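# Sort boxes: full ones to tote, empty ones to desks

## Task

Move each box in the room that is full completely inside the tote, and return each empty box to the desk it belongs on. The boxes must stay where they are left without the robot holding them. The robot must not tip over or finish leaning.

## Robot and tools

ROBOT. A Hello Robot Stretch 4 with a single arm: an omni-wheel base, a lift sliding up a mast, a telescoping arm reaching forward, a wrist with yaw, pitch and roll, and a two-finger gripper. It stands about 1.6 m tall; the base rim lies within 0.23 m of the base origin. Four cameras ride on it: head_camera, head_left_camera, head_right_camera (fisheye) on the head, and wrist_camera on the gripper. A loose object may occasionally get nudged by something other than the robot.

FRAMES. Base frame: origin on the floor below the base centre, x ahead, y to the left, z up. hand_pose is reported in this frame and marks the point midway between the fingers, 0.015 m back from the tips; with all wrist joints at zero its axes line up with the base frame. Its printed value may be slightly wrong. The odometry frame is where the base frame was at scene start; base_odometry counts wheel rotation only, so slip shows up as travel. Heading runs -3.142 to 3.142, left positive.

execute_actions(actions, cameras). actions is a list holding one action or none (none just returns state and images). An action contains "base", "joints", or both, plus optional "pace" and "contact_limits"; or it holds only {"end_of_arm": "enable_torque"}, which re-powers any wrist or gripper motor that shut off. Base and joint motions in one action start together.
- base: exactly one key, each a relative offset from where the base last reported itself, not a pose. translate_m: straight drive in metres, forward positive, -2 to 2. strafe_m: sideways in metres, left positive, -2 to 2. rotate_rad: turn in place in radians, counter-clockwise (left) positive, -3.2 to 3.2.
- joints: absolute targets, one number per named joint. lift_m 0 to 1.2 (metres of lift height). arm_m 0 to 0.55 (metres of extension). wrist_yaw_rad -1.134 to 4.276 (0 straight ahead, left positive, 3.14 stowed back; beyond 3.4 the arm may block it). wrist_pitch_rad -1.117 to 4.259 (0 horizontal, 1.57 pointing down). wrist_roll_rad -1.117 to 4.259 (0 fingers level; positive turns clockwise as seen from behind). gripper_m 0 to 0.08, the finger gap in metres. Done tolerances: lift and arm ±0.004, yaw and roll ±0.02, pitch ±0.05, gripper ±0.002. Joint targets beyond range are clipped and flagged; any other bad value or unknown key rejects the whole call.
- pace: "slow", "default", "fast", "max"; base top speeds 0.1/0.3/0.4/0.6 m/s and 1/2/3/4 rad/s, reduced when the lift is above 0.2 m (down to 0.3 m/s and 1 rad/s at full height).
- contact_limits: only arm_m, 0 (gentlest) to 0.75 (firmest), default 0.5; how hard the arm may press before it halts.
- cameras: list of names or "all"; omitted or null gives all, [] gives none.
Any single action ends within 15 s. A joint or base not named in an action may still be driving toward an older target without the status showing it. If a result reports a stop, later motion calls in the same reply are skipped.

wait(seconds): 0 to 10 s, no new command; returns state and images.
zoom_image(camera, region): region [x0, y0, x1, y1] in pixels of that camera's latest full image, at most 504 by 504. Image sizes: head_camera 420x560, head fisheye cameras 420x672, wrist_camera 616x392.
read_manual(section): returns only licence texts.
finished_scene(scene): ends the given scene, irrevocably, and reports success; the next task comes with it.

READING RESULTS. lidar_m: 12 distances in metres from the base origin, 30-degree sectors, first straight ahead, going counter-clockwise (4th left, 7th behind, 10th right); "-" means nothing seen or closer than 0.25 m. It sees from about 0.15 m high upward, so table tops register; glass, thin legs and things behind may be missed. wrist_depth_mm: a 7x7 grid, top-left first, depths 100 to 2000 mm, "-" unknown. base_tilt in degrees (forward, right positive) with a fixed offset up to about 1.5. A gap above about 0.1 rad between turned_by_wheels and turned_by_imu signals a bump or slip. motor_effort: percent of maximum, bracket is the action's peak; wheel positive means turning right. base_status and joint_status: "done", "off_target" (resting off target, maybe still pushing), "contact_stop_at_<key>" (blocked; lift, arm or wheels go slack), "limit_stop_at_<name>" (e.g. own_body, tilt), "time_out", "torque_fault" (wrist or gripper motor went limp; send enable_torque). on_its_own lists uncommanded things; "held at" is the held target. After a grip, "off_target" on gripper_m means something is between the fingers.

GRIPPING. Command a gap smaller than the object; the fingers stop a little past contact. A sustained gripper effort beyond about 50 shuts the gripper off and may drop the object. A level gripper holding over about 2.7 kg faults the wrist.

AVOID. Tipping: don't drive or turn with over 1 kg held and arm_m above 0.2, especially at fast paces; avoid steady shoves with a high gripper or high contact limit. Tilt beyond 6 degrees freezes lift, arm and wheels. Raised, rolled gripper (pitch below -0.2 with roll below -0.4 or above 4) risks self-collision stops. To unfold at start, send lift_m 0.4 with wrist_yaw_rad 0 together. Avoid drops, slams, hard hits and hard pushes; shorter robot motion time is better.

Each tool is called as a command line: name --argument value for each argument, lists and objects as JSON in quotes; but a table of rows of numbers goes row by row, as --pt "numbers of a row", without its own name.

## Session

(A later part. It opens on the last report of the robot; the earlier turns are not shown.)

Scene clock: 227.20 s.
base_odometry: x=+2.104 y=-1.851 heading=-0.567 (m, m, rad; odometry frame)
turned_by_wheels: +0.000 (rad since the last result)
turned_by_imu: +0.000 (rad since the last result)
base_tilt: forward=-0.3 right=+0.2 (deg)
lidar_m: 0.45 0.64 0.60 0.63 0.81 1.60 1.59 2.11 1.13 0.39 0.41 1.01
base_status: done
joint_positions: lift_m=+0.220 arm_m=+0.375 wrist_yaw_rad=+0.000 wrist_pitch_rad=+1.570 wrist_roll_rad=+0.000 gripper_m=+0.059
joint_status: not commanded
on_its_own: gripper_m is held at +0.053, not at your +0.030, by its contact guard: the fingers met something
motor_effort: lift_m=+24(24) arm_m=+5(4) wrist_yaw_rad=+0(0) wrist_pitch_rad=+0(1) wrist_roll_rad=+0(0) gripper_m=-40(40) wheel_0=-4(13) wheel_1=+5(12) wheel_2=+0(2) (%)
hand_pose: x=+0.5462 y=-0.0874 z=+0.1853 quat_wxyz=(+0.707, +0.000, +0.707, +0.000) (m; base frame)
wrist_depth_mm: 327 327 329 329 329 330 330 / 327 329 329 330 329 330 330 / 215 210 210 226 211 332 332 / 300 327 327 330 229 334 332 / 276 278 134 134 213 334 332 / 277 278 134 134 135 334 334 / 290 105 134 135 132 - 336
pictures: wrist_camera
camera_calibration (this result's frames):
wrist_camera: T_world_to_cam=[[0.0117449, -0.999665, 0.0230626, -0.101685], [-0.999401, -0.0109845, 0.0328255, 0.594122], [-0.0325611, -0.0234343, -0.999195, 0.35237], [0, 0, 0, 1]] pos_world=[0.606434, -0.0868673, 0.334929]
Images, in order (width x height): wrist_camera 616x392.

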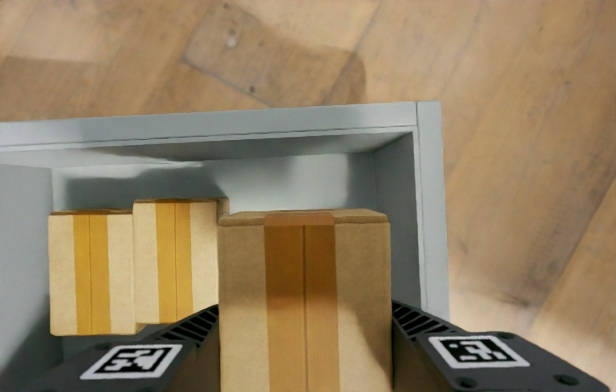

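execute_actions --actions '[{"joints":{"lift_m":0.088},"pace":"slow"}]' --cameras '["wrist_camera"]'

execute_actions --actions '[{"joints":{"gripper_m":0.068}}]' --cameras '[]'

execute_actions --actions '[{"joints":{"lift_m":0.3}}]' --cameras '["wrist_camera"]'

Scene clock: 230.97 s.
base_odometry: x=+2.104 y=-1.851 heading=-0.567 (m, m, rad; odometry frame)
turned_by_wheels: +0.000 (rad since the last result)
turned_by_imu: +0.000 (rad since the last result)
base_tilt: forward=-0.3 right=+0.2 (deg)
lidar_m: 0.46 0.63 0.61 0.61 0.81 1.56 1.59 2.10 1.19 0.38 0.38 1.00
base_status: not commanded
joint_positions: lift_m=+0.088 arm_m=+0.375 wrist_yaw_rad=+0.000 wrist_pitch_rad=+1.570 wrist_roll_rad=+0.000 gripper_m=+0.059
joint_status: all done
on_its_own: gripper_m is held at +0.053, not at your +0.030, by its contact guard: the fingers met something
motor_effort: lift_m=+19(26) arm_m=+5(5) wrist_yaw_rad=-1(1) wrist_pitch_rad=-1(1) wrist_roll_rad=+0(1) gripper_m=-40(40) wheel_0=-4(4) wheel_1=+5(5) wheel_2=+0(0) (%)
hand_pose: x=+0.5462 y=-0.0874 z=+0.0537 quat_wxyz=(+0.707, +0.000, +0.707, +0.000) (m; base frame)
wrist_depth_mm: - - - - - - - / 110 115 113 119 123 114 - / 177 191 195 195 196 130 - / 195 195 196 196 196 132 - / 145 146 134 134 187 134 - / 146 146 134 134 135 135 - / 146 105 134 135 132 - -
pictures: wrist_camera
camera_calibration (this result's frames):
wrist_camera: T_world_to_cam=[[0.0117455, -0.999665, 0.0230626, -0.0986494], [-0.999401, -0.0109851, 0.0328252, 0.598444], [-0.0325609, -0.0234343, -0.999195, 0.220832], [0, 0, 0, 1]] pos_world=[0.606435, -0.0868673, 0.203285]
Images, in order (width x height): wrist_camera 616x392.

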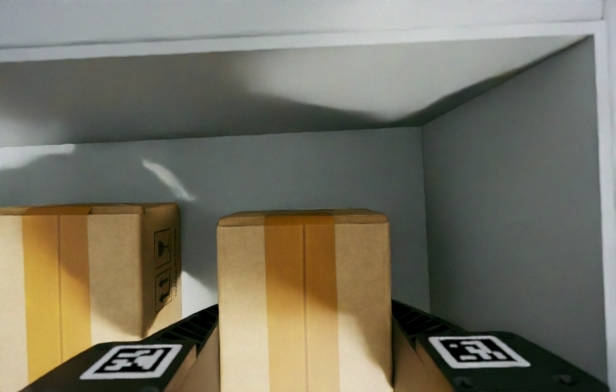

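Scene clock: 231.70 s.
base_odometry: x=+2.104 y=-1.851 heading=-0.567 (m, m, rad; odometry frame)
turned_by_wheels: +0.000 (rad since the last result)
turned_by_imu: +0.000 (rad since the last result)
base_tilt: forward=-0.4 right=+0.1 (deg)
lidar_m: 0.48 0.62 0.60 0.63 0.83 1.59 1.56 2.15 1.15 0.38 0.41 1.02
base_status: not commanded
joint_positions: lift_m=+0.088 arm_m=+0.375 wrist_yaw_rad=+0.000 wrist_pitch_rad=+1.570 wrist_roll_rad=+0.000 gripper_m=+0.068
joint_status: all done
motor_effort: lift_m=+19(19) arm_m=+5(4) wrist_yaw_rad=-1(0) wrist_pitch_rad=+0(0) wrist_roll_rad=+0(0) gripper_m=+4(38) wheel_0=-4(4) wheel_1=+5(5) wheel_2=+0(0) (%)
hand_pose: x=+0.5462 y=-0.0874 z=+0.0537 quat_wxyz=(+0.707, +0.000, +0.707, +0.000) (m; base frame)
wrist_depth_mm: - - - - - - - / 109 114 113 117 123 115 - / 176 189 196 196 196 136 - / 195 196 196 197 196 138 - / 146 147 187 147 198 140 - / 146 147 147 147 147 134 - / 147 107 147 148 148 - -
pictures: none
No camera images: the call's "cameras" was empty. Leave "cameras" out to get every camera's image.

Scene clock: 233.67 s.
base_odometry: x=+2.104 y=-1.851 heading=-0.567 (m, m, rad; odometry frame)
turned_by_wheels: +0.000 (rad since the last result)
turned_by_imu: +0.000 (rad since the last result)
base_tilt: forward=-0.4 right=+0.3 (deg)
lidar_m: 0.46 0.64 0.57 0.61 0.84 1.60 1.56 2.12 1.11 0.37 0.41 0.46
base_status: not commanded
joint_positions: lift_m=+0.300 arm_m=+0.375 wrist_yaw_rad=+0.000 wrist_pitch_rad=+1.570 wrist_roll_rad=+0.000 gripper_m=+0.068
joint_status: all done
motor_effort: lift_m=+23(22) arm_m=+5(5) wrist_yaw_rad=+0(1) wrist_pitch_rad=-1(0) wrist_roll_rad=+0(0) gripper_m=+2(4) wheel_0=-4(4) wheel_1=+5(5) wheel_2=+0(1) (%)
hand_pose: x=+0.5462 y=-0.0874 z=+0.2654 quat_wxyz=(+0.707, +0.000, +0.707, +0.000) (m; base frame)
wrist_depth_mm: 407 404 407 407 410 410 407 / 407 407 407 407 410 413 413 / 407 317 347 397 410 413 410 / 310 404 407 407 373 410 415 / 322 357 359 359 387 415 415 / 319 394 399 410 334 415 418 / 300 107 154 314 148 - 418
pictures: wrist_camera
camera_calibration (this result's frames):
wrist_camera: T_world_to_cam=[[0.0116996, -0.999666, 0.023062, -0.103506], [-0.9994, -0.0109381, 0.0328733, 0.591474], [-0.0326101, -0.0234328, -0.999193, 0.432388], [0, 0, 0, 1]] pos_world=[0.60643, -0.0868701, 0.414983]
Images, in order (width x height): wrist_camera 616x392.

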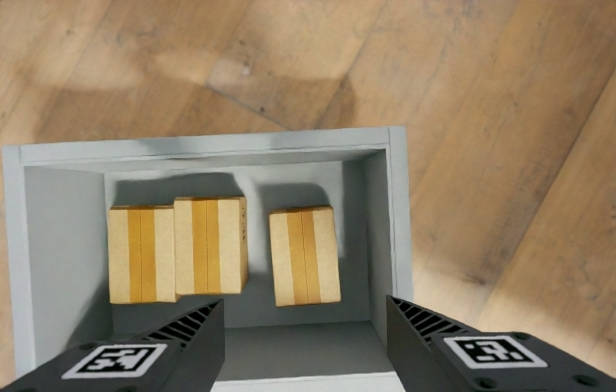

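execute_actions --actions '[{"base":{"translate_m":-0.45},"joints":{"arm_m":0,"lift_m":0.19,"wrist_pitch_rad":0}}]' --cameras '[]'

execute_actions --actions '[{"base":{"rotate_rad":-2.05}}]' --cameras '[]'

execute_actions --actions '[{"base":{"translate_m":0.9}}]'

Scene clock: 238.10 s.
base_odometry: x=+1.725 y=-1.609 heading=-0.567 (m, m, rad; odometry frame)
turned_by_wheels: -0.001 (rad since the last result)
turned_by_imu: -0.001 (rad since the last result)
base_tilt: forward=-0.3 right=+0.1 (deg)
lidar_m: 0.90 0.87 0.76 0.81 1.12 1.13 1.17 1.55 2.14 0.95 0.67 0.62
base_status: done
joint_positions: lift_m=+0.190 arm_m=+0.001 wrist_yaw_rad=+0.000 wrist_pitch_rad=+0.003 wrist_roll_rad=+0.000 gripper_m=+0.068
joint_status: all done
motor_effort: lift_m=+19(21) arm_m=-5(6) wrist_yaw_rad=-1(3) wrist_pitch_rad=-8(13) wrist_roll_rad=+0(0) gripper_m=+2(2) wheel_0=-6(10) wheel_1=-6(9) wheel_2=+3(13) (%)
hand_pose: x=+0.3844 y=-0.0875 z=+0.3678 quat_wxyz=(+1.000, +0.000, +0.001, +0.000) (m; base frame)
wrist_depth_mm: 750 931 1205 1336 1205 1098 991 / 750 917 1205 1336 1182 1078 1008 / 750 917 1205 1336 1205 1078 1008 / 750 931 1205 1336 1182 1078 991 / 759 946 1182 1366 1182 1098 1008 / 750 931 1098 1281 1182 1060 991 / 715 104 154 842 149 - 976
pictures: none
No camera images: the call's "cameras" was empty. Leave "cameras" out to get every camera's image.

Scene clock: 240.40 s.
base_odometry: x=+1.725 y=-1.609 heading=-2.616 (m, m, rad; odometry frame)
turned_by_wheels: -2.049 (rad since the last result)
turned_by_imu: -2.031 (rad since the last result)
base_tilt: forward=-0.3 right=+0.1 (deg)
lidar_m: 2.14 0.90 0.64 0.63 0.88 0.86 0.78 0.80 1.16 1.11 1.17 1.62
base_status: done
joint_positions: lift_m=+0.190 arm_m=+0.001 wrist_yaw_rad=+0.000 wrist_pitch_rad=+0.003 wrist_roll_rad=+0.000 gripper_m=+0.068
joint_status: not commanded
motor_effort: lift_m=+19(19) arm_m=-5(5) wrist_yaw_rad=+0(1) wrist_pitch_rad=-6(7) wrist_roll_rad=+0(0) gripper_m=+2(2) wheel_0=+5(10) wheel_1=+6(12) wheel_2=+4(13) (%)
hand_pose: x=+0.3844 y=-0.0874 z=+0.3678 quat_wxyz=(+1.000, +0.000, +0.001, +0.000) (m; base frame)
wrist_depth_mm: 1308 - - - - - 1661 / - - - - - - 1661 / - - - - - - 1661 / - - - - - - 1708 / - - - - - - 1756 / 1397 1397 1397 1430 1397 1430 1366 / 1025 104 154 960 149 - 1042
pictures: none
No camera images: the call's "cameras" was empty. Leave "cameras" out to get every camera's image.

Scene clock: 244.87 s.
base_odometry: x=+0.946 y=-2.061 heading=-2.615 (m, m, rad; odometry frame)
turned_by_wheels: +0.001 (rad since the last result)
turned_by_imu: +0.002 (rad since the last result)
base_tilt: forward=-0.3 right=+0.2 (deg)
lidar_m: 1.22 0.91 0.64 0.61 0.66 0.93 1.71 1.77 1.16 1.10 1.17 1.29
base_status: done
joint_positions: lift_m=+0.190 arm_m=+0.001 wrist_yaw_rad=+0.000 wrist_pitch_rad=+0.003 wrist_roll_rad=+0.000 gripper_m=+0.068
joint_status: not commanded
motor_effort: lift_m=+19(19) arm_m=-5(5) wrist_yaw_rad=-2(1) wrist_pitch_rad=-5(8) wrist_roll_rad=+0(0) gripper_m=+2(2) wheel_0=+4(11) wheel_1=+5(11) wheel_2=-1(13) (%)
hand_pose: x=+0.3844 y=-0.0874 z=+0.3678 quat_wxyz=(+1.000, +0.000, +0.001, +0.000) (m; base frame)
wrist_depth_mm: 1756 1281 1205 1229 1205 1205 1205 / 1756 1808 1708 1756 1756 1756 1756 / 1756 1808 1756 1808 1756 1756 1708 / 1808 1756 1808 1756 1756 1808 1708 / 1756 1808 1863 1756 1808 1808 1708 / 1397 1366 1308 1397 1430 1366 1336 / 1008 104 155 946 149 - 1042
pictures: head_camera, head_left_camera, head_right_camera, wrist_camera
camera_calibration (this result's frames):
wrist_camera: T_world_to_cam=[[-0.0229889, -0.999666, 0.0117874, -0.0864863], [-0.0359996, -0.0109552, -0.999292, 0.435696], [0.999087, -0.023397, -0.0357357, -0.221508], [0, 0, 0, 1]] pos_world=[0.235002, -0.0868669, 0.428491]
Images, in order (width x height): head_camera 420x560, head_left_camera 420x672, head_right_camera 420x672, wrist_camera 616x392.

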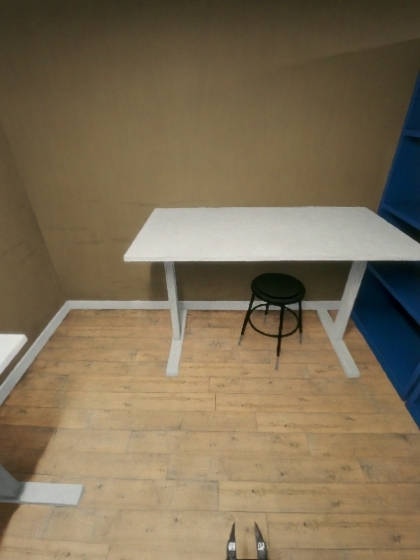

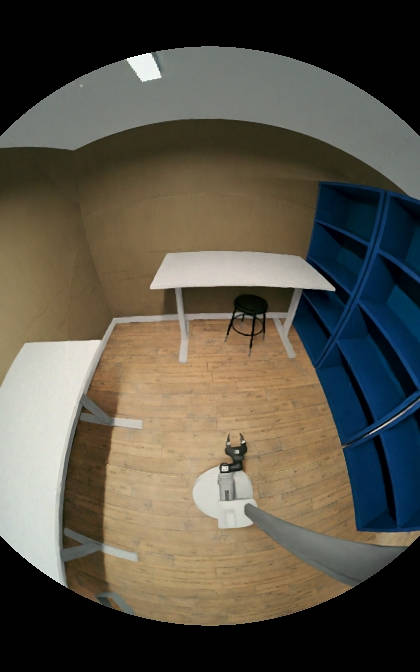

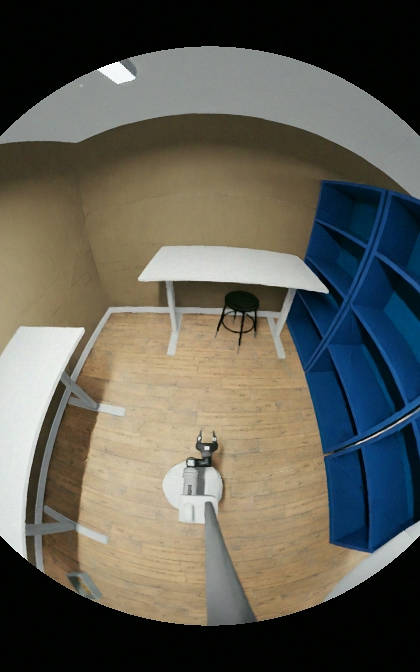

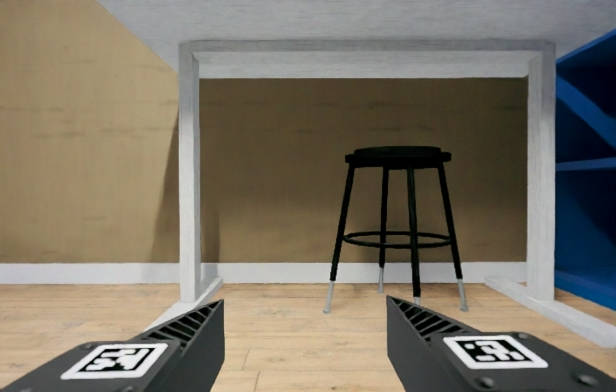

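execute_actions --actions '[{"base":{"rotate_rad":-1.3},"joints":{"wrist_pitch_rad":-0.5}}]'

Scene clock: 248.10 s.
base_odometry: x=+0.946 y=-2.061 heading=+2.369 (m, m, rad; odometry frame)
turned_by_wheels: -1.299 (rad since the last result)
turned_by_imu: -1.288 (rad since the last result)
base_tilt: forward=-0.3 right=+0.1 (deg)
lidar_m: 1.13 1.35 1.22 1.23 0.75 0.61 0.62 0.75 1.57 1.68 1.30 1.12
base_status: done
joint_positions: lift_m=+0.190 arm_m=+0.001 wrist_yaw_rad=+0.000 wrist_pitch_rad=-0.498 wrist_roll_rad=+0.000 gripper_m=+0.068
joint_status: all done
motor_effort: lift_m=+19(19) arm_m=-5(5) wrist_yaw_rad=-1(1) wrist_pitch_rad=-6(13) wrist_roll_rad=+0(0) gripper_m=+2(2) wheel_0=+5(9) wheel_1=+6(13) wheel_2=+3(10) (%)
hand_pose: x=+0.3587 y=-0.0874 z=+0.4699 quat_wxyz=(+0.969, +0.000, -0.246, +0.000) (m; base frame)
wrist_depth_mm: - 1756 1661 1576 1661 1229 1182 / 1983 1661 1863 1366 1366 1336 1366 / 1618 1576 1661 1464 1576 1499 1397 / 1808 1499 1661 1098 1098 1098 1118 / 1281 1397 1499 1308 1366 1336 1229 / 1205 1430 1464 1366 1042 1255 1182 / 1118 104 155 960 148 - 946
pictures: head_camera, head_left_camera, head_right_camera, wrist_camera
camera_calibration (this result's frames):
wrist_camera: T_world_to_cam=[[-0.0258197, -0.999666, -0.000697176, -0.0814012], [0.447619, -0.0109376, -0.894158, 0.313902], [0.893852, -0.0233989, 0.447752, -0.381531], [0, 0, 0, 1]] pos_world=[0.198422, -0.0868681, 0.451452]
Images, in order (width x height): head_camera 420x560, head_left_camera 420x672, head_right_camera 420x672, wrist_camera 616x392.

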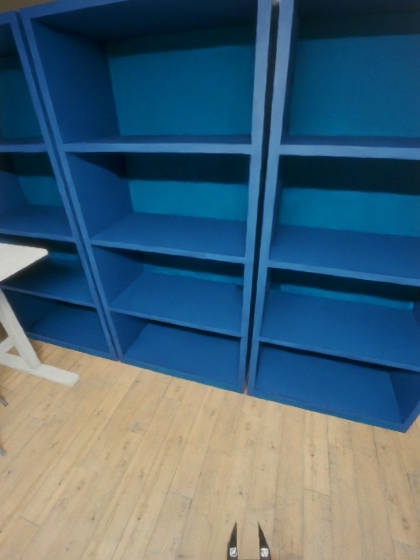

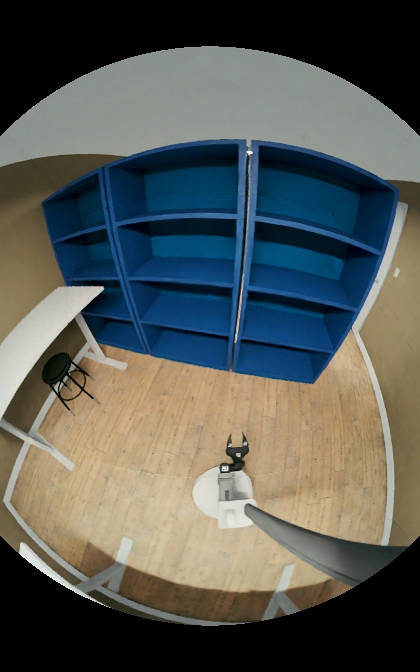

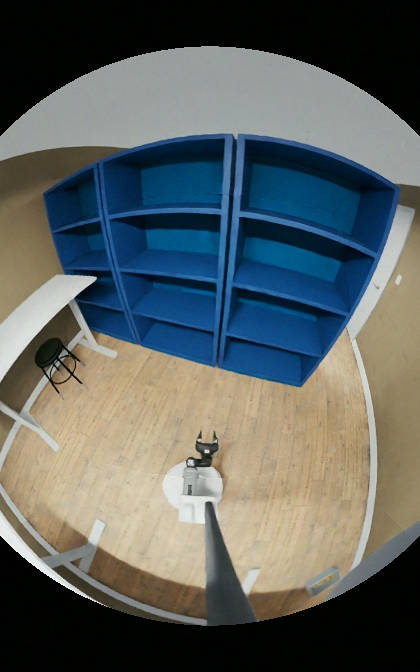

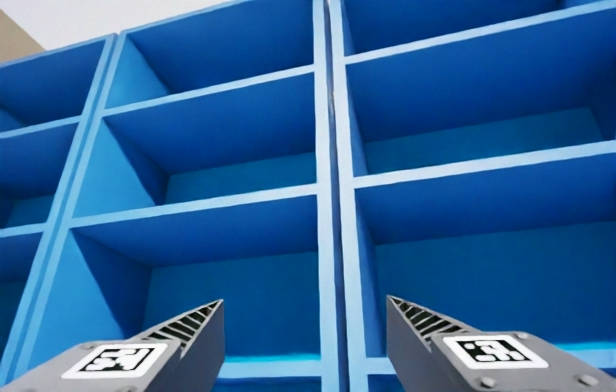

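finished_scene --scene 1

The scene is finished: the task was done.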